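# Place the bottle upright in the shelf's lower compartment

## Task

Put the bottle in the shelving unit's lower compartment standing on its base with the cap at the top, its entire base resting on that compartment's floor and behind the front lip. It must stay that way on its own, not because the robot is holding it, and the gripper must release it and back away at the end.

## Robot and tools

Robot: one Kinova Gen3 arm with seven revolute joints (joint_1 waist, joint_2 shoulder, joint_3 upper arm roll, joint_4 elbow, joint_5 forearm roll, joint_6 wrist pitch, joint_7 wrist roll) and a two-finger parallel gripper whose pads open up to 50 mm. There is a wrist camera (cam_wrist) and two fixed head cameras (cam_head_left, cam_head_right), all 896x504.

Scene frame: origin on the table surface straight below the arm base, +z up, +y to the left when facing along +x. Units are metres. The arm base may sit slightly tilted relative to the table. Head-camera intrinsics and world-to-camera transforms are supplied. They may be off by up to about 2.3 degrees and 9 mm. The wrist camera's pose is not given; its nominal frame is wrist_camera_optical in the URDF (+z looking forward).

execute_actions takes "actions", a list that is empty or holds exactly one item, plus an optional "pictures" boolean (pictures come by default).
- Empty list: no command, just returns the current state.
- Motion: {"rows": [...], "steps": n}. Give 1 to 15 rows and n of at most 15 (default 15). Each step lasts 1/30 s and uses one row; if there are fewer rows than steps, the last row repeats.
- Wait: {"steps": n} with n up to 300, counted from the previous result. Your reply time counts toward it.

Each row is one flat list of 10 numbers for the single arm, in this order:
- Entries 1-7: absolute target angles in radians for joint_1 through joint_7, in the same order and units as the Joint positions line. These are goal angles, not offsets.
- Entry 8: gripper position, from -1 to 1. +1 is fully open (50 mm), the pads meet near -0.65, and -1 means close until something blocks the fingers.
- Entry 9: force_limit, from -1 to 1, setting the press of each pad: about 20 N at -1, 102 N at 0 and 185 N at +1. Actual force can run roughly 17% above this.
- Entry 10: speed, from -1 to 1, setting the rate at which the pad gap changes: 20 mm/s at -1, 85 at 0 and 150 at +1.

Joint ranges (rad): waist ±6.283, shoulder ±2.250, upper arm roll ±6.283, elbow ±2.580, forearm roll ±6.283, wrist pitch ±2.100, wrist roll ±6.283. The real ends can differ by up to 0.013 either way. A target more than 0.013 beyond a stated end, and farther out than the joint's current angle, makes the whole call refused, so nothing is sent. A target beyond the real end gets clipped to it, and the result then reports "joint sent to its limit". That line may refer to an earlier, still-running action. Its absence does not prove there is more room.

Motion behaviour: speed and acceleration are capped, and the joints are coordinated so they finish together. Each step, the target is kept within 0.304 rad of the measured angle for joints 1-4 and within 0.266 rad for joints 5-7. If the targets would move the gripper more than 70 mm from where it is, all of them are pulled back proportionally. Long moves therefore need several calls, and the arm may still be travelling when a result arrives. Between calls the arm keeps heading to the last row sent until it has nearly stopped or a step is HELD. Turning only joint_7 moves the point between the pads around a 25 mm circle.

Result lines:
- Joint positions (rad) and Joint velocities (rad/s) are listed in joint order.
- "joint command not followed" means a clearance check changed or blocked targets. Mounting blocks and posts count as part of the arm.
- HELD marks steps on which your row was partly or fully not sent.
- object_status: 0 fingers moving; 1 stopped while opening; 2 stopped by an object while closing (a real grip); 3 reached the requested position or pads met, which usually means nothing is held.
- position_measured is in counts; the opening in mm is about (250 - counts) x 0.202.

Gripping: send position -1, keep sending it, and confirm object_status 2. Any new position value resets the status to 0 until the fingers settle. Stopped fingers stay put until the position value changes by at least 0.01; only then do new force or speed values apply. To lower the grip force, open first and then close again. If grip force collapses or the object slips out, the fingers close again by themselves. The exception is a grip at force_limit -1: there the status stays 2 even after a loss. Gripping a fixed object off-centre weakens the grip over time, which can disappear within a minute at force -1. Brief external tugs on a held object can occur.

Faults and heat: if contact torque reaches a joint's load limit (50.7 N m for joints 1-4, 31.9 N m for joints 5-7, held weight included), the arm halts for 10 s and drops the rest of the call. Holding loads warms the motors. A MOTOR HOT warning appears from 60 °C. At 75 °C an OVER-TEMPERATURE FAULT occurs and the arm sags. Every stop is costly.

zoom_image: camera (cam_head_left, cam_head_right or cam_wrist) and region [x0, y0, x1, y1] in image pixels, origin at top-left, no larger than 504x504. It gives a closer view of that camera's latest image.

read_manual: optional section "licences". It only returns licence text and never moves anything.

finished_scene: pass the current scene number. A reply with no tool call ends all remaining work.

Avoid knocking or placing anything off the table, dropping the bottle, slamming or hard pushes, and torque faults. Before finishing, open the gripper, pull it away, and check that the bottle stands cap-up on its own inside the lower compartment, past the front lip.

Each tool is called after ">>>" as name([rows], argument=value, ...), one row to a line, values as JSON.

## Session

>>> execute_actions(actions=[])

Scene clock: 0.00 s of 5800.00 s.
position_measured=3 object_status=3
Joint positions: [ 1.9    0.085  0.479  2.366 -1.19   1.351  0.346]
Joint velocities: [ 0.     0.001 -0.001 -0.     0.     0.    -0.001]
Motor temperatures (°C, as the motors report them): [21 23 22 23 31 27 28]

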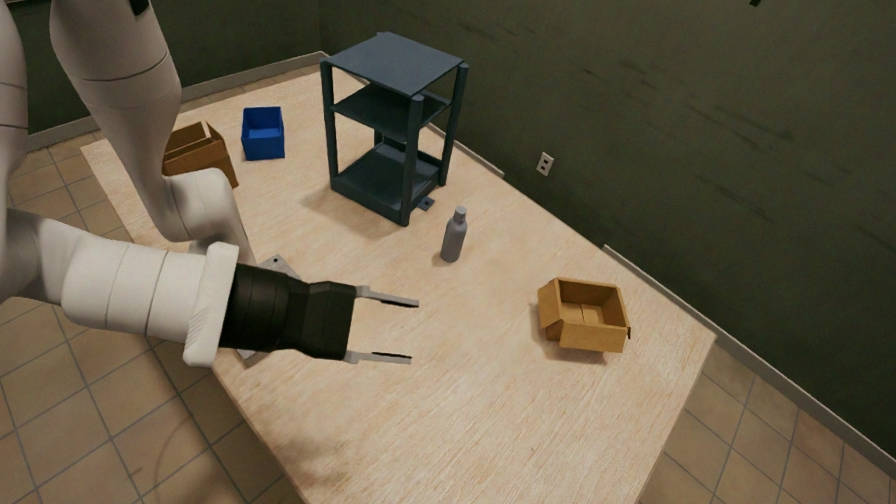

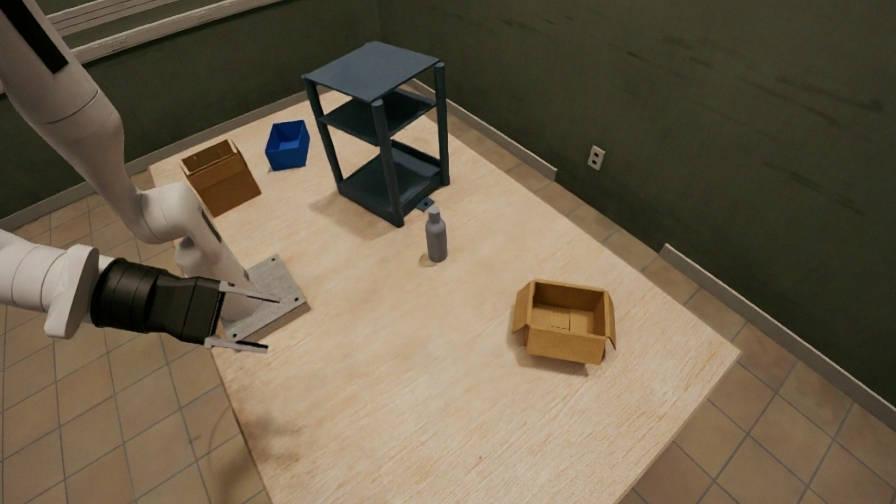

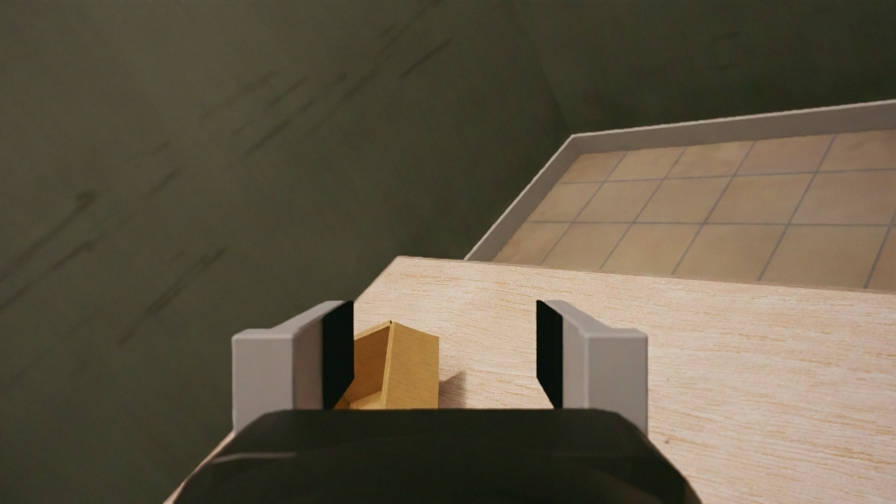

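>>> execute_actions([
  {"rows":[[1.16,1.054,0,2.285,-1.571,1.571,1.768,1,0,0]]},
], pictures=false)

>>> execute_actions([
  {"steps":75},
], pictures=false)

>>> execute_actions([
  {"rows":[[1.16,1.17,0,2.229,-1.571,1.571,1.829,1,0,0]]},
])

>>> zoom_image(camera="cam_head_left", region=[380,140,540,280])

>>> zoom_image(camera="cam_head_right", region=[360,140,520,280])

Scene clock: 4.97 s of 5800.00 s.
position_measured=3 object_status=3
Joint positions: [ 1.633  0.352  0.226  2.314 -1.406  1.488  0.573]
Joint velocities: [-0.65   0.65  -0.558 -0.076 -0.407  0.204  0.564]
Motor temperatures (°C, as the motors report them): [21 23 22 23 31 27 28]
Steps of this call (steps 1 to 90: nothing new was sent; then 1.47 s passed at rest; steps 91 to 105: all 15 steps of this action). Readings (joint positions | what the end effector reports):
91: [1.898 0.086 0.479 2.365 -1.191 1.352 0.347] | position_measured=3 object_status=3
92: [1.891 0.093 0.475 2.364 -1.195 1.356 0.351] | position_measured=3 object_status=3
94: [1.860 0.124 0.450 2.356 -1.218 1.374 0.374] | position_measured=3 object_status=3
98: [1.778 0.207 0.368 2.337 -1.290 1.426 0.446] | position_measured=3 object_status=3
105: the state above

Scene clock: 7.47 s of 5800.00 s.
position_measured=3 object_status=3
Joint positions: [ 1.16   1.054 -0.     2.285 -1.571  1.571  1.768]
Joint velocities: [ 0.    -0.     0.001 -0.    -0.    -0.001 -0.   ]
Motor temperatures (°C, as the motors report them): [21 23 22 23 31 27 28]
Steps of this call (steps 1 to 60: the robot went on to your last target; steps 61 to 75: nothing new was sent). Readings (joint positions | what the end effector reports):
1: [1.611 0.374 0.208 2.312 -1.419 1.494 0.592] | position_measured=3 object_status=3
2: [1.588 0.396 0.191 2.310 -1.432 1.500 0.612] | position_measured=3 object_status=3
4: [1.542 0.442 0.160 2.305 -1.454 1.512 0.651] | position_measured=3 object_status=3
8: [1.447 0.537 0.111 2.299 -1.491 1.530 0.735] | position_measured=3 object_status=3
75: the state above
The arm was judged still, so your last target was given up. Only a new action makes it travel on or press farther. Fingers that are still opening or closing keep moving.

Scene clock: 7.97 s of 5800.00 s.
position_measured=3 object_status=3
Joint positions: [ 1.16   1.168  0.     2.229 -1.571  1.571  1.829]
Joint velocities: [ 0.     0.016 -0.    -0.002  0.     0.001  0.   ]
Motor temperatures (°C, as the motors report them): [21 23 22 23 31 27 28]
Steps of this call (steps 1 to 15: all 15 steps of this action). Readings (joint positions | what the end effector reports):
1: [1.160 1.056 -0.000 2.285 -1.571 1.571 1.768] | position_measured=3 object_status=3
2: [1.160 1.063 -0.000 2.282 -1.571 1.572 1.771] | position_measured=3 object_status=3
4: [1.160 1.093 -0.001 2.269 -1.571 1.572 1.785] | position_measured=3 object_status=3
8: [1.160 1.156 0.000 2.235 -1.571 1.570 1.822] | position_measured=3 object_status=3
15: the state above

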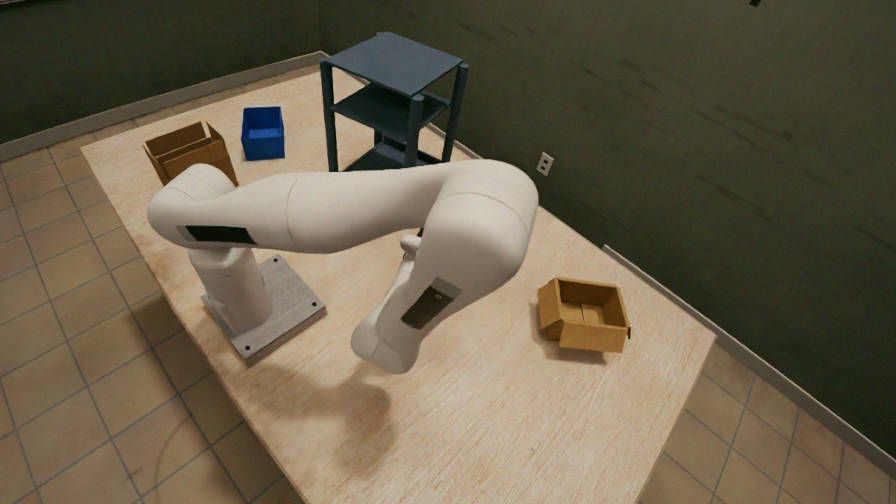

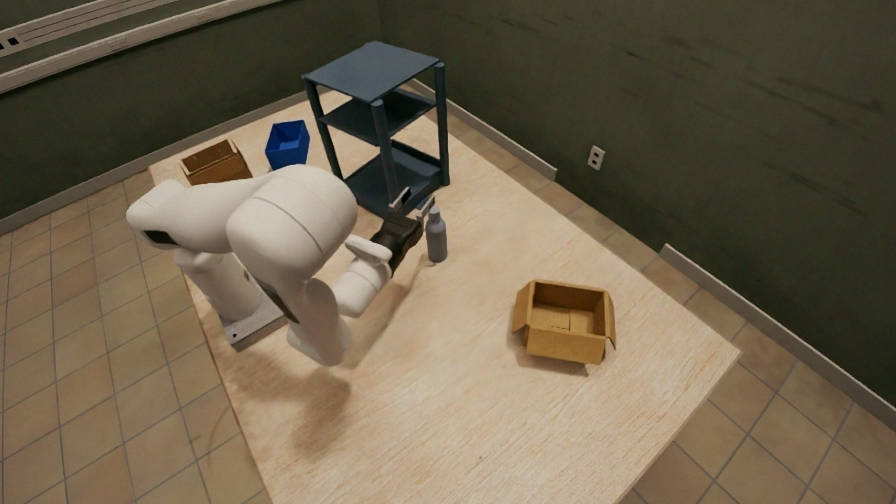

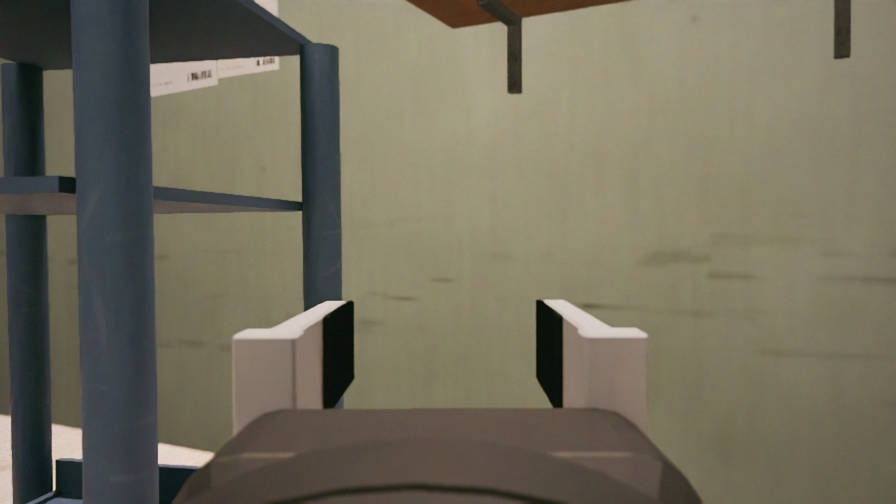

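Region (380, 140, 540, 280) of cam_head_left's 896x504 image, scaled by 3.150, with more detail than that image has; it fills the top 441 rows of this view, and the rest is white.

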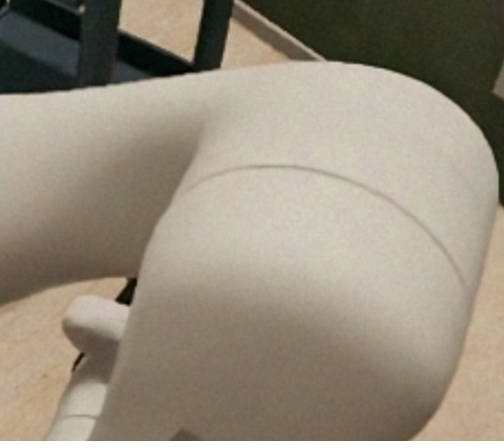

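Region (360, 140, 520, 280) of cam_head_right's 896x504 image, scaled by 3.150, with more detail than that image has; it fills the top 441 rows of this view, and the rest is white.

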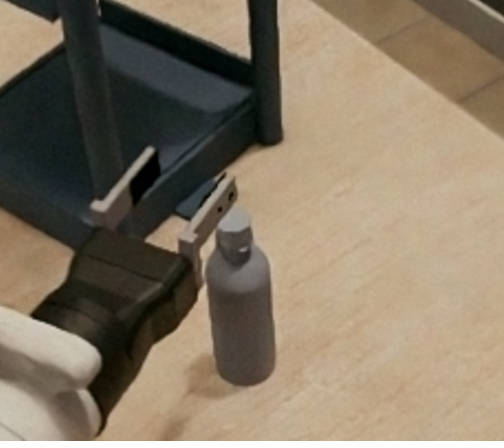

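>>> execute_actions([
  {"rows":[[1.085,1.147,0,2.079,-1.571,1.571,1.655,1,0,0]]},
])

>>> zoom_image(camera="cam_head_right", region=[360,140,520,280])

Scene clock: 10.17 s of 5800.00 s.
position_measured=3 object_status=3
Joint positions: [ 1.086  1.147 -0.     2.079 -1.571  1.571  1.655]
Joint velocities: [-0.013 -0.002  0.    -0.006  0.001  0.002 -0.002]
Motor temperatures (°C, as the motors report them): [21 23 22 23 31 27 28]
Steps of this call (steps 1 to 15: the robot went on to your last target; steps 16 to 51: nothing new was sent; steps 52 to 66: all 15 steps of this action). Readings (joint positions | what the end effector reports):
52: [1.159 1.170 0.000 2.228 -1.571 1.571 1.828] | position_measured=3 object_status=3
53: [1.156 1.169 0.000 2.223 -1.570 1.571 1.822] | position_measured=3 object_status=3
55: [1.140 1.164 0.001 2.195 -1.570 1.571 1.792] | position_measured=3 object_status=3
59: [1.099 1.151 -0.000 2.107 -1.572 1.571 1.688] | position_measured=3 object_status=3
66: the state above

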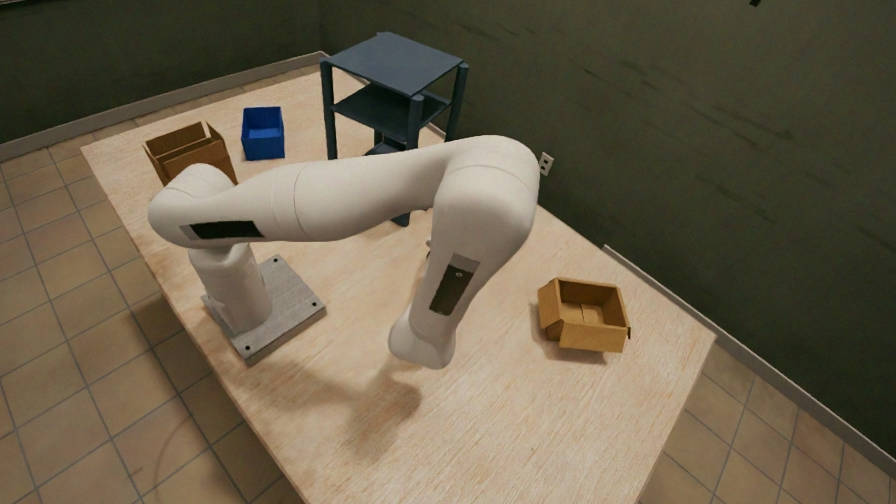

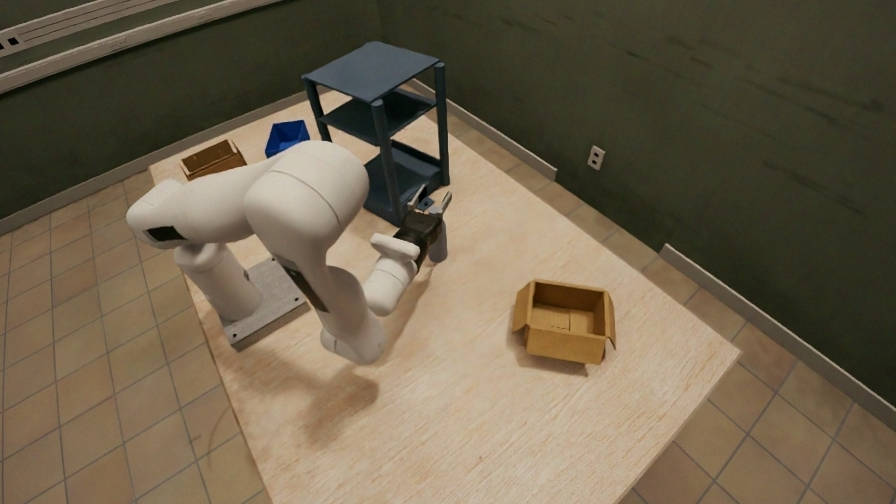

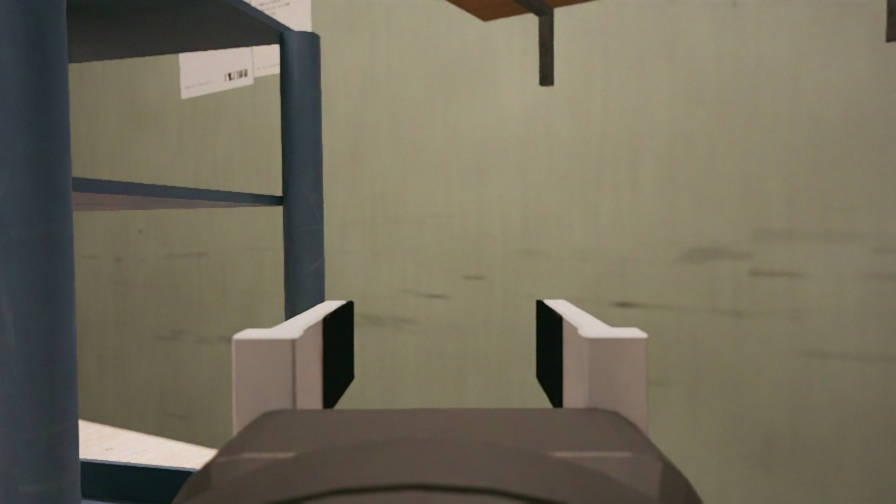

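Region (360, 140, 520, 280) of cam_head_right's 896x504 image, scaled by 3.150, with more detail than that image has; it fills the top 441 rows of this view, and the rest is white.

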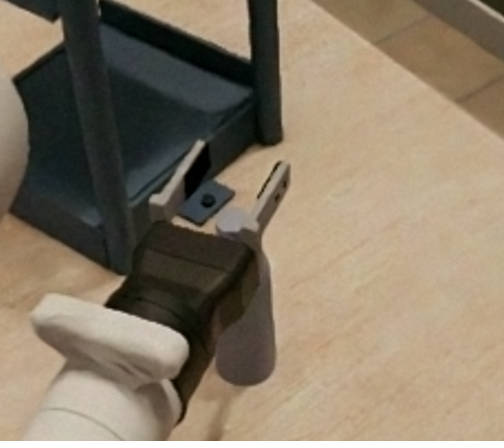

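Lower halfway.

>>> execute_actions([
  {"rows":[[1.085,1.215,0,2.043,-1.571,1.571,1.687,1,0,0]]},
])

Scene clock: 11.97 s of 5800.00 s.
position_measured=3 object_status=3
Joint positions: [ 1.085  1.214  0.     2.043 -1.571  1.571  1.687]
Joint velocities: [-0.     0.007  0.001 -0.001  0.001 -0.     0.   ]
Motor temperatures (°C, as the motors report them): [21 23 22 23 31 27 28]
Steps of this call (steps 1 to 15: the robot went on to your last target; steps 16 to 39: nothing new was sent; steps 40 to 54: all 15 steps of this action). Readings (joint positions | what the end effector reports):
40: [1.085 1.148 -0.000 2.078 -1.571 1.571 1.655] | position_measured=3 object_status=3
41: [1.085 1.155 -0.000 2.075 -1.571 1.572 1.658] | position_measured=3 object_status=3
43: [1.085 1.183 -0.001 2.062 -1.571 1.572 1.670] | position_measured=3 object_status=3
47: [1.085 1.210 0.000 2.045 -1.571 1.570 1.686] | position_measured=3 object_status=3
54: the state above

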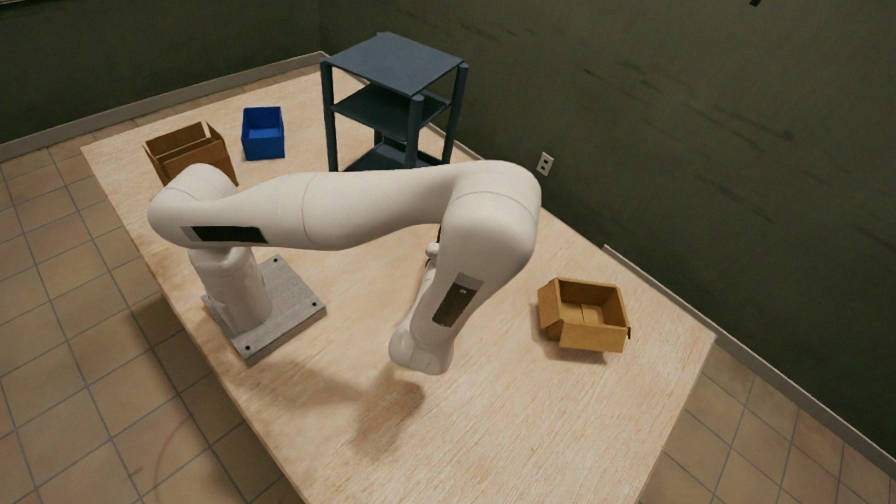

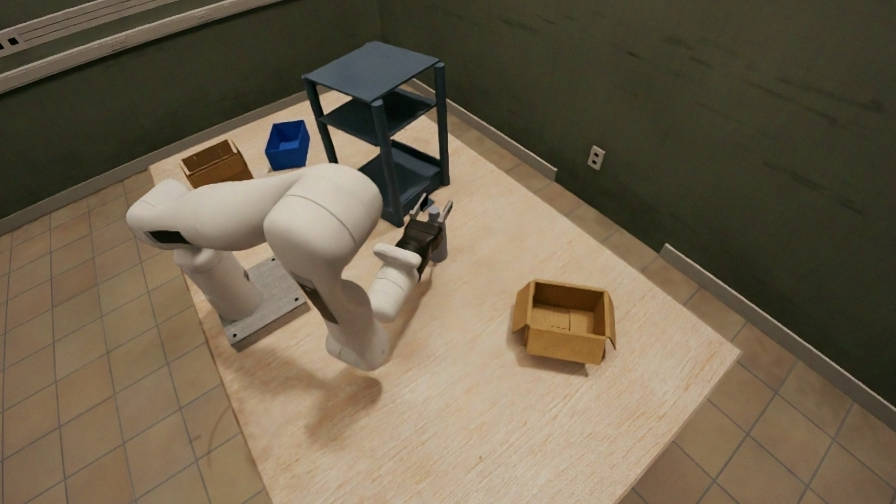

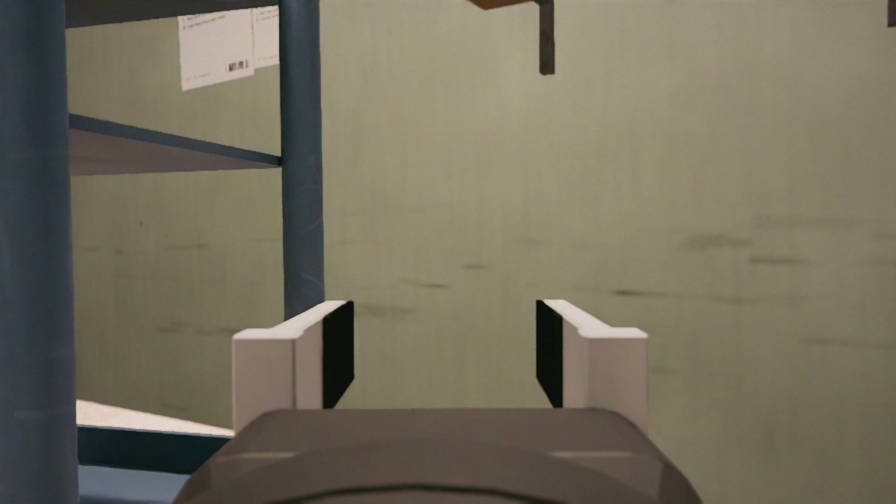

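>>> execute_actions([
  {"rows":[[1.085,1.28,0,2.008,-1.571,1.571,1.717,1,0,0]]},
])

Scene clock: 13.37 s of 5800.00 s.
position_measured=3 object_status=3
Joint positions: [ 1.085  1.279  0.     2.008 -1.571  1.571  1.717]
Joint velocities: [-0.001  0.007 -0.002 -0.001  0.001 -0.001 -0.   ]
Motor temperatures (°C, as the motors report them): [21 23 22 23 31 27 28]
Steps of this call (steps 1 to 15: the robot went on to your last target; steps 16 to 27: nothing new was sent; steps 28 to 42: all 15 steps of this action). Readings (joint positions | what the end effector reports):
28: [1.085 1.216 -0.000 2.042 -1.571 1.571 1.687] | position_measured=3 object_status=3
29: [1.085 1.223 -0.000 2.039 -1.571 1.572 1.690] | position_measured=3 object_status=3
31: [1.085 1.251 -0.001 2.025 -1.571 1.572 1.701] | position_measured=3 object_status=3
35: [1.085 1.275 0.000 2.010 -1.571 1.570 1.716] | position_measured=3 object_status=3
42: the state above

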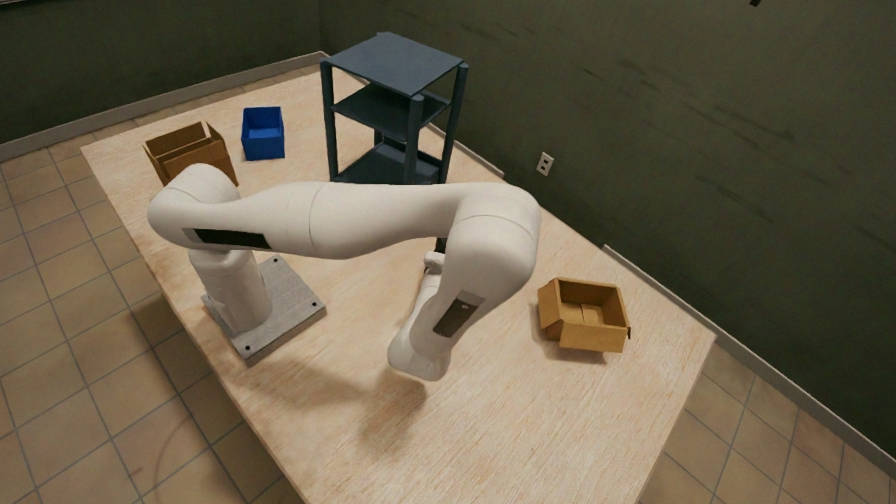

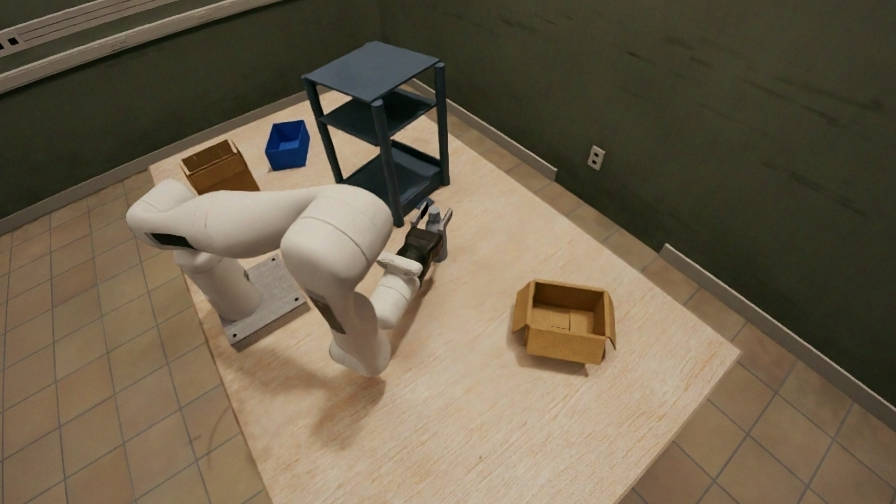

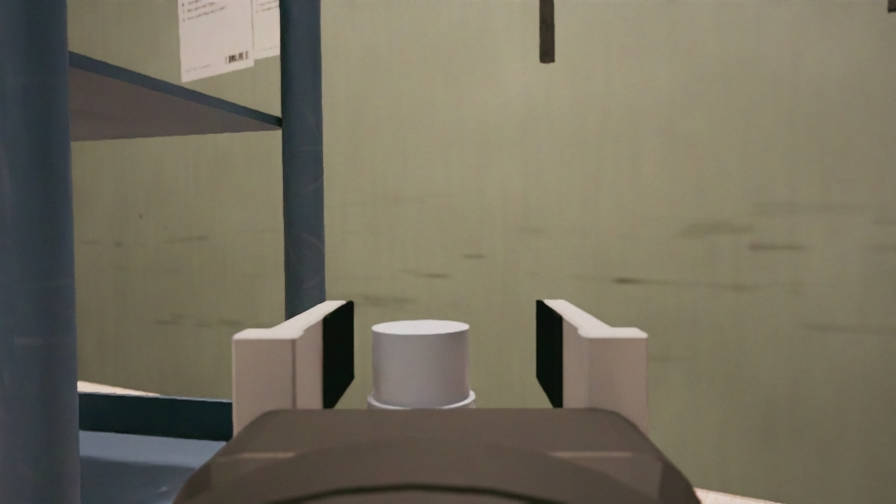

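>>> execute_actions([
  {"rows":[[1.067,1.28,0,2.008,-1.571,1.571,1.717,1,0,0],[1.067,1.28,0,2.008,-1.571,1.571,1.717,1,0,0],[1.067,1.28,0,2.008,-1.571,1.571,1.717,1,0,0],[1.067,1.443,0,1.89,-1.571,1.571,1.763,1,0,0]]},
], pictures=false)

>>> execute_actions([
  {"rows":[[1.067,1.443,0,1.89,-1.571,1.571,1.763,1,0,0],[1.067,1.443,0,1.89,-1.571,1.571,1.763,1,0,0],[1.067,1.443,0,1.89,-1.571,1.571,1.763,-1,0,0]]},
])

Scene clock: 15.83 s of 5800.00 s.
position_measured=3 object_status=3
Joint positions: [ 1.067  1.436  0.     1.892 -1.571  1.57   1.763]
Joint velocities: [ 0.001  0.033 -0.007 -0.032 -0.002  0.017  0.008]
Motor temperatures (°C, as the motors report them): [21 23 22 23 31 27 28]
Steps of this call (steps 1 to 15: the robot went on to your last target; steps 16 to 59: nothing new was sent; steps 60 to 74: all 15 steps of this action). Readings (joint positions | what the end effector reports):
60: [1.083 1.280 0.000 2.008 -1.571 1.571 1.717] | position_measured=3 object_status=3
61: [1.078 1.280 0.001 2.008 -1.571 1.571 1.717] | position_measured=3 object_status=3
63: [1.071 1.282 -0.000 2.007 -1.571 1.571 1.717] | position_measured=3 object_status=3
67: [1.069 1.342 -0.001 1.967 -1.571 1.572 1.732] | position_measured=3 object_status=3
74: the state above

Scene clock: 16.33 s of 5800.00 s.
position_measured=18 object_status=2
Joint positions: [ 1.067  1.442 -0.001  1.89  -1.571  1.572  1.763]
Joint velocities: [ 0.001 -0.     0.    -0.    -0.002 -0.     0.   ]
Motor temperatures (°C, as the motors report them): [21 23 22 23 31 27 28]
Steps of this call (steps 1 to 15: all 15 steps of this action). Readings (joint positions | what the end effector reports):
1: [1.067 1.438 0.000 1.891 -1.571 1.571 1.763] | position_measured=3 object_status=3
2: [1.067 1.439 0.000 1.891 -1.571 1.571 1.763] | position_measured=3 object_status=3
4: [1.067 1.441 -0.000 1.890 -1.571 1.572 1.763] | position_measured=18 object_status=0
8: [1.067 1.441 -0.001 1.890 -1.571 1.572 1.763] | position_measured=18 object_status=0
15: the state above

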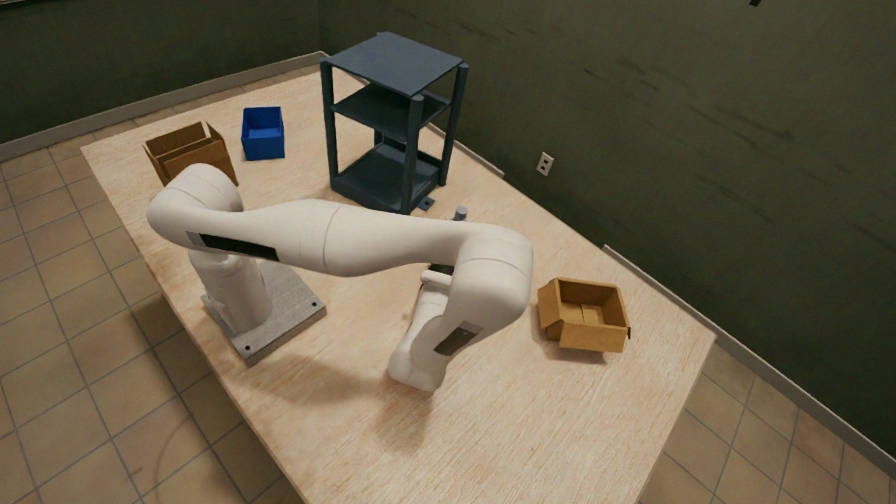

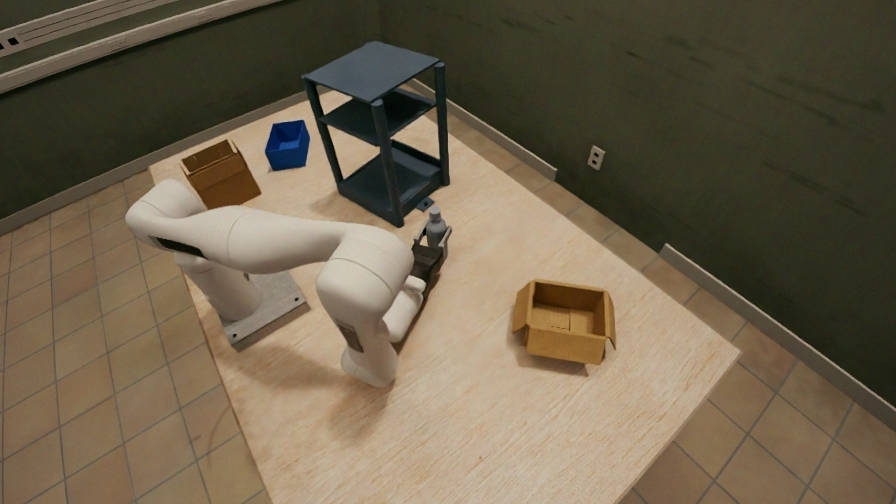

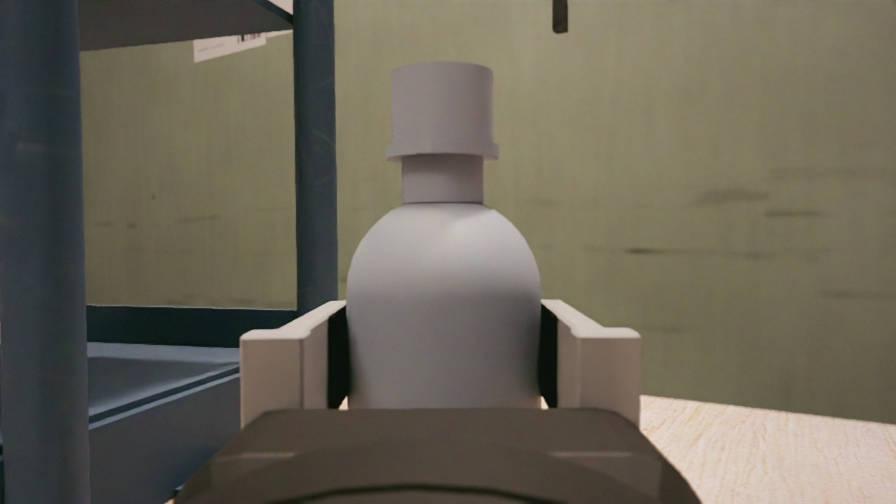

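>>> execute_actions([
  {"rows":[[1.067,1.267,0,2.016,-1.571,1.571,1.712,-1,0,0]]},
], pictures=false)

>>> execute_actions([
  {"rows":[[0.73,1.299,0,1.511,-1.21,1.693,1.262,-1,0,0]]},
], pictures=false)

>>> execute_actions([
  {"steps":30},
])

Scene clock: 20.77 s of 5800.00 s.
position_measured=18 object_status=2
Joint positions: [ 1.067  1.27  -0.     2.015 -1.571  1.571  1.712]
Joint velocities: [-0.001 -0.03   0.003  0.008 -0.003 -0.002 -0.   ]
Motor temperatures (°C, as the motors report them): [21 23 22 23 31 27 28]
Steps of this call (steps 1 to 15: the robot went on to your last target; steps 16 to 90: nothing new was sent; then 0.93 s passed at rest; steps 91 to 105: all 15 steps of this action). Readings (joint positions | what the end effector reports):
91: [1.067 1.440 -0.001 1.891 -1.571 1.572 1.763] | position_measured=18 object_status=2
92: [1.067 1.434 0.000 1.895 -1.571 1.570 1.761] | position_measured=18 object_status=2
94: [1.067 1.405 0.001 1.915 -1.571 1.569 1.754] | position_measured=18 object_status=2
98: [1.067 1.308 -0.000 1.984 -1.571 1.572 1.725] | position_measured=18 object_status=2
105: the state above

Scene clock: 21.27 s of 5800.00 s.
position_measured=18 object_status=2
Joint positions: [ 0.774  1.296 -0.001  1.604 -1.26   1.679  1.347]
Joint velocities: [-0.401  0.027 -0.001 -0.897  0.504  0.145 -0.834]
Motor temperatures (°C, as the motors report them): [21 23 22 23 31 27 28]
Steps of this call (steps 1 to 15: all 15 steps of this action). Readings (joint positions | what the end effector reports):
1: [1.065 1.270 0.000 2.015 -1.570 1.572 1.711] | position_measured=18 object_status=2
2: [1.059 1.271 0.001 2.009 -1.566 1.574 1.707] | position_measured=18 object_status=2
4: [1.028 1.274 0.002 1.981 -1.543 1.584 1.684] | position_measured=18 object_status=2
8: [0.921 1.284 0.001 1.868 -1.444 1.624 1.585] | position_measured=18 object_status=2
15: the state above

Scene clock: 22.27 s of 5800.00 s.
position_measured=18 object_status=2
Joint positions: [ 0.73   1.299 -0.     1.511 -1.21   1.693  1.262]
Joint velocities: [-0.    -0.    -0.001 -0.     0.001  0.     0.   ]
Motor temperatures (°C, as the motors report them): [21 23 22 23 31 27 28]
Steps of this call (steps 1 to 30: the robot went on to your last target). Readings (joint positions | what the end effector reports):
1: [0.761 1.296 -0.001 1.576 -1.245 1.683 1.321] | position_measured=18 object_status=2
2: [0.751 1.297 -0.001 1.554 -1.232 1.687 1.300] | position_measured=18 object_status=2
4: [0.739 1.298 -0.001 1.524 -1.216 1.691 1.272] | position_measured=18 object_status=2
8: [0.733 1.298 -0.000 1.512 -1.210 1.693 1.262] | position_measured=18 object_status=2
30: the state above
The arm was judged still, so your last target was given up. Only a new action makes it travel on or press farther. Fingers that are still opening or closing keep moving.

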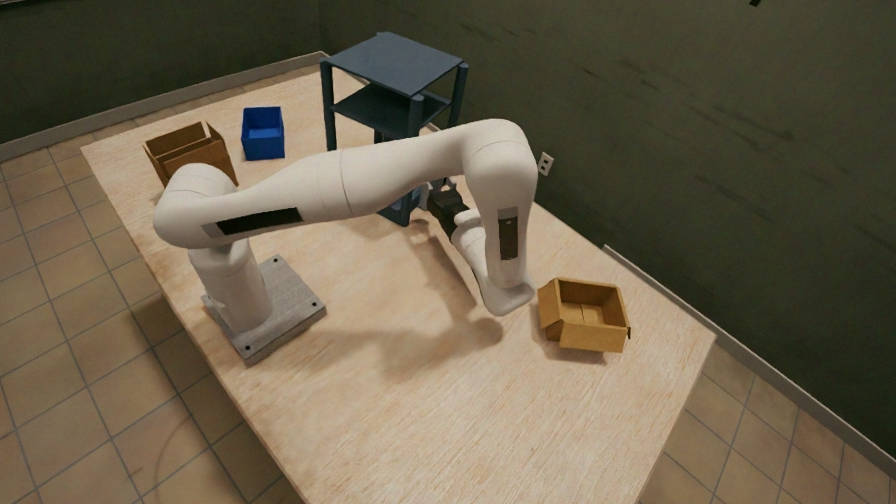

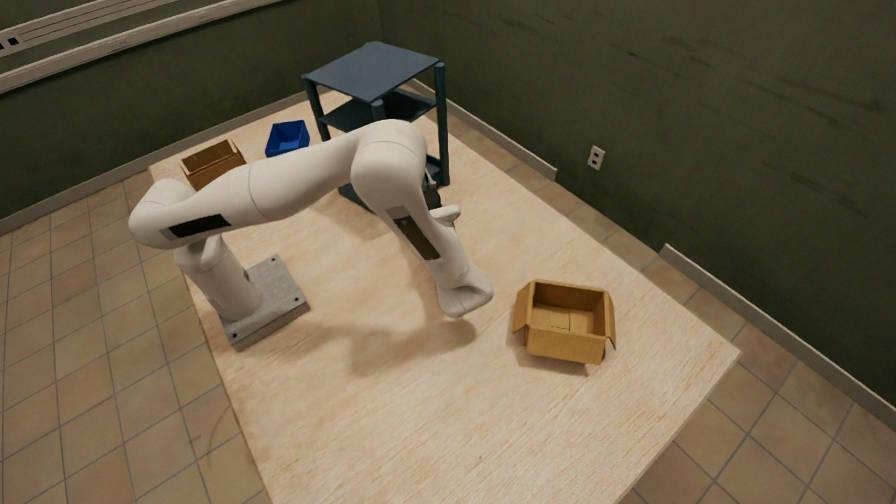

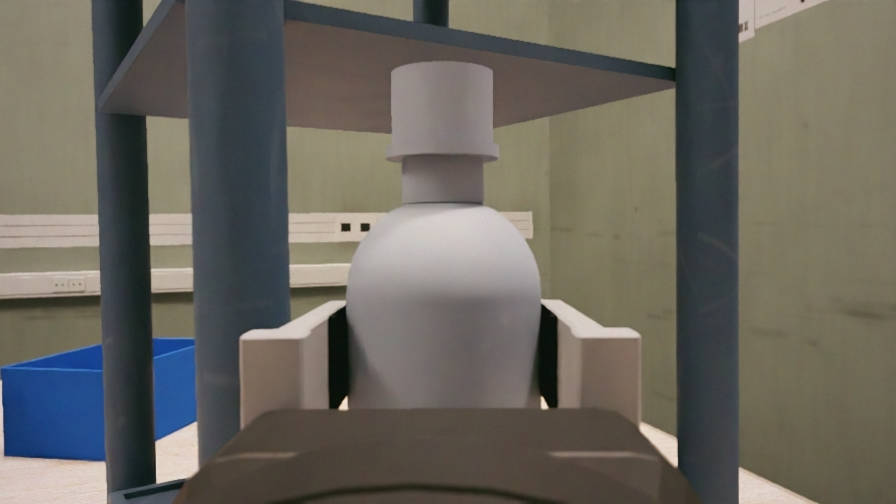

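>>> execute_actions([
  {"rows":[[0.73,1.289,0,1.446,-1.215,1.72,1.19,-1,0,0]]},
], pictures=false)

>>> execute_actions([
  {"rows":[[0.59,1.278,0,1.51,-1.342,1.66,1.23,-1,0,0]]},
])

Scene clock: 25.60 s of 5800.00 s.
position_measured=18 object_status=2
Joint positions: [ 0.73   1.289  0.     1.446 -1.215  1.72   1.19 ]
Joint velocities: [-0.002 -0.001  0.001 -0.001  0.001  0.001 -0.001]
Motor temperatures (°C, as the motors report them): [21 23 22 23 31 27 28]
Steps of this call (steps 1 to 85: nothing new was sent; steps 86 to 100: all 15 steps of this action). Readings (joint positions | what the end effector reports):
86: [0.730 1.299 0.000 1.510 -1.210 1.693 1.261] | position_measured=18 object_status=2
87: [0.730 1.298 0.000 1.505 -1.210 1.695 1.256] | position_measured=18 object_status=2
89: [0.730 1.295 0.000 1.479 -1.211 1.706 1.228] | position_measured=18 object_status=2
93: [0.730 1.289 -0.000 1.449 -1.216 1.719 1.192] | position_measured=18 object_status=2
100: the state above

Scene clock: 26.10 s of 5800.00 s.
position_measured=18 object_status=2
Joint positions: [ 0.592  1.278 -0.     1.51  -1.342  1.66   1.23 ]
Joint velocities: [-0.017 -0.002  0.001  0.004 -0.    -0.002  0.   ]
Motor temperatures (°C, as the motors report them): [21 23 22 23 31 27 28]
Steps of this call (steps 1 to 15: all 15 steps of this action). Readings (joint positions | what the end effector reports):
1: [0.729 1.289 0.000 1.447 -1.216 1.719 1.191] | position_measured=18 object_status=2
2: [0.722 1.288 0.002 1.449 -1.220 1.716 1.193] | position_measured=18 object_status=2
4: [0.693 1.286 0.003 1.462 -1.244 1.703 1.202] | position_measured=18 object_status=2
8: [0.613 1.280 -0.002 1.499 -1.321 1.669 1.224] | position_measured=18 object_status=2
15: the state above

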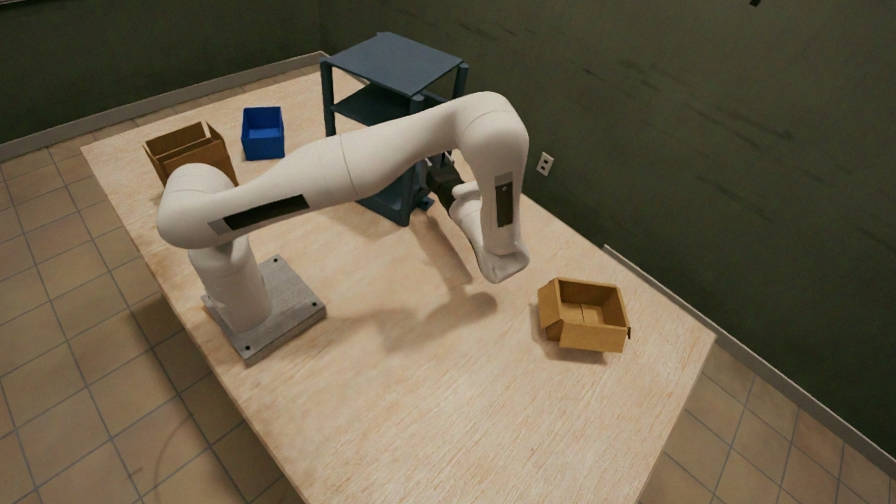

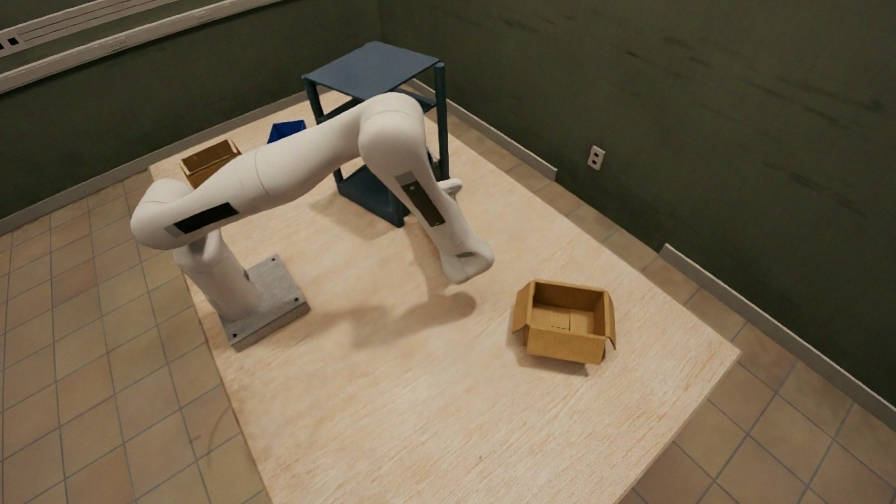

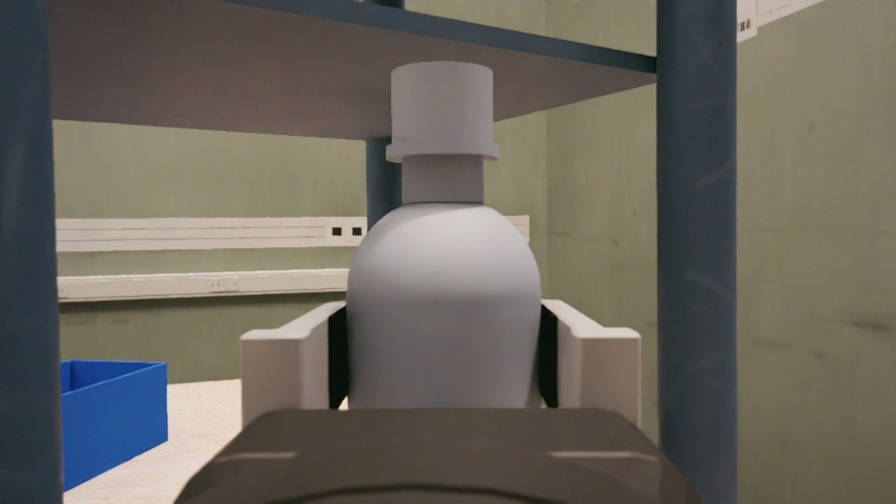

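>>> execute_actions([
  {"rows":[[0.45,1.262,0,1.605,-1.47,1.6,1.297,-1,0,0]]},
], pictures=false)

>>> execute_actions([
  {"rows":[[0.45,1.295,0,1.59,-1.47,1.6,1.315,-1,0,0]]},
])

>>> execute_actions([
  {"rows":[[0.45,1.317,0,1.58,-1.47,1.6,1.327,-1,0,0]]},
], pictures=false)

Scene clock: 27.90 s of 5800.00 s.
position_measured=18 object_status=2
Joint positions: [ 0.452  1.262 -0.     1.605 -1.47   1.6    1.297]
Joint velocities: [-0.018 -0.005  0.001  0.005  0.    -0.     0.001]
Motor temperatures (°C, as the motors report them): [21 23 22 23 31 27 28]
Steps of this call (steps 1 to 15: the robot went on to your last target; steps 16 to 39: nothing new was sent; steps 40 to 54: all 15 steps of this action). Readings (joint positions | what the end effector reports):
40: [0.589 1.278 0.000 1.511 -1.343 1.660 1.230] | position_measured=18 object_status=2
41: [0.582 1.277 0.002 1.514 -1.347 1.657 1.233] | position_measured=18 object_status=2
43: [0.553 1.273 0.003 1.533 -1.371 1.646 1.245] | position_measured=18 object_status=2
47: [0.473 1.265 -0.002 1.589 -1.449 1.610 1.286] | position_measured=18 object_status=2
54: the state above

Scene clock: 28.40 s of 5800.00 s.
position_measured=18 object_status=2
Joint positions: [ 0.45   1.295  0.     1.59  -1.47   1.6    1.315]
Joint velocities: [ 0.     0.002  0.001 -0.     0.    -0.001  0.001]
Motor temperatures (°C, as the motors report them): [21 23 22 23 31 27 28]
Steps of this call (steps 1 to 15: all 15 steps of this action). Readings (joint positions | what the end effector reports):
1: [0.451 1.264 -0.000 1.604 -1.470 1.600 1.297] | position_measured=18 object_status=2
2: [0.451 1.270 -0.001 1.601 -1.470 1.601 1.300] | position_measured=18 object_status=2
4: [0.451 1.286 -0.000 1.594 -1.470 1.600 1.309] | position_measured=18 object_status=2
8: [0.450 1.293 0.000 1.591 -1.470 1.600 1.315] | position_measured=18 object_status=2
15: the state above

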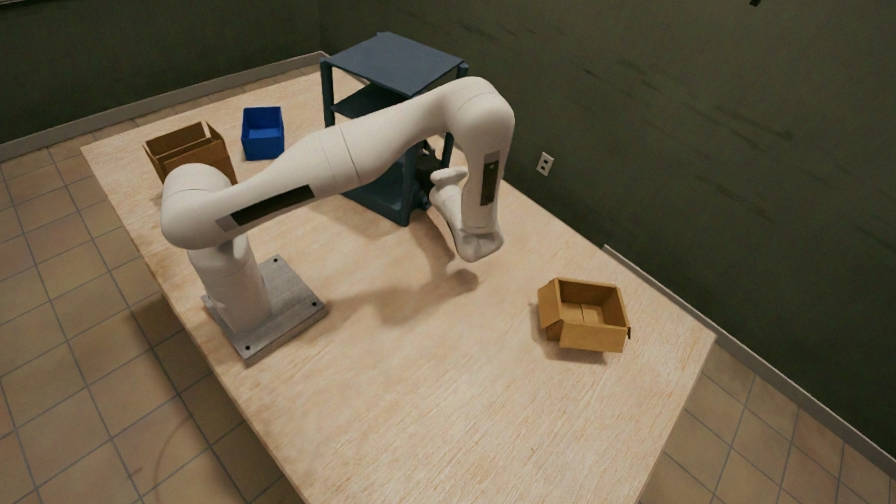

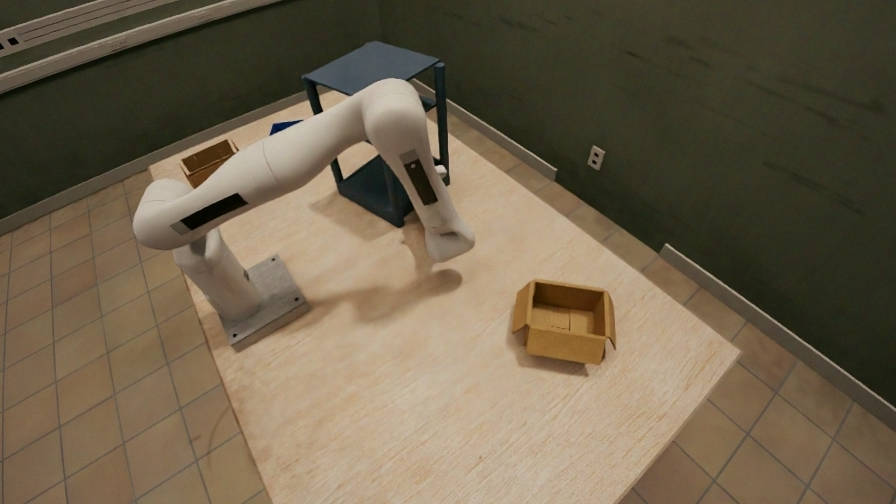

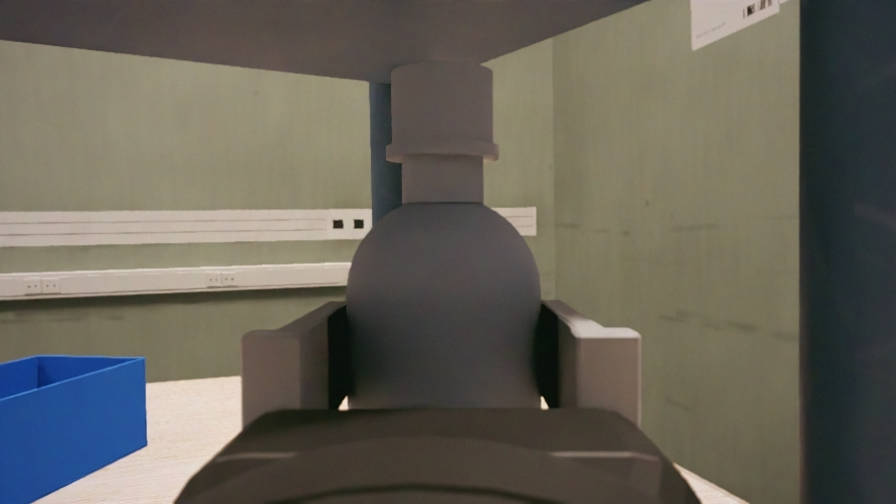

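Scene clock: 28.90 s of 5800.00 s.
position_measured=18 object_status=2
Joint positions: [ 0.45   1.317  0.     1.58  -1.47   1.6    1.327]
Joint velocities: [ 0.     0.002 -0.001 -0.     0.001  0.     0.   ]
Motor temperatures (°C, as the motors report them): [21 23 22 23 31 27 28]
Steps of this call (steps 1 to 15: all 15 steps of this action). Readings (joint positions | what the end effector reports):
1: [0.450 1.296 -0.000 1.589 -1.470 1.600 1.315] | position_measured=18 object_status=2
2: [0.450 1.302 -0.000 1.587 -1.471 1.601 1.318] | position_measured=18 object_status=2
4: [0.450 1.312 0.000 1.583 -1.470 1.600 1.324] | position_measured=18 object_status=2
8: [0.450 1.316 0.000 1.580 -1.470 1.600 1.327] | position_measured=18 object_status=2
15: the state above

>>> execute_actions([
  {"rows":[[0.45,1.335,0,1.572,-1.47,1.6,1.337,-1,0,0]]},
], pictures=false)

Scene clock: 30.50 s of 5800.00 s.
position_measured=18 object_status=2
Joint positions: [ 0.45   1.333 -0.001  1.572 -1.47   1.603  1.337]
Joint velocities: [ 0.    -0.    -0.001 -0.     0.     0.001 -0.   ]
Motor temperatures (°C, as the motors report them): [21 24 22 23 31 27 28]
Steps of this call (steps 1 to 15: the robot went on to your last target; steps 16 to 33: nothing new was sent; steps 34 to 48: all 15 steps of this action). Readings (joint positions | what the end effector reports):
34: [0.450 1.318 -0.000 1.579 -1.470 1.600 1.327] | position_measured=18 object_status=2
35: [0.450 1.323 -0.000 1.577 -1.471 1.601 1.330] | position_measured=18 object_status=2
37: [0.450 1.331 -0.001 1.574 -1.470 1.601 1.335] | position_measured=18 object_status=2
41: [0.450 1.332 -0.001 1.573 -1.470 1.602 1.337] | position_measured=18 object_status=2
48: the state above


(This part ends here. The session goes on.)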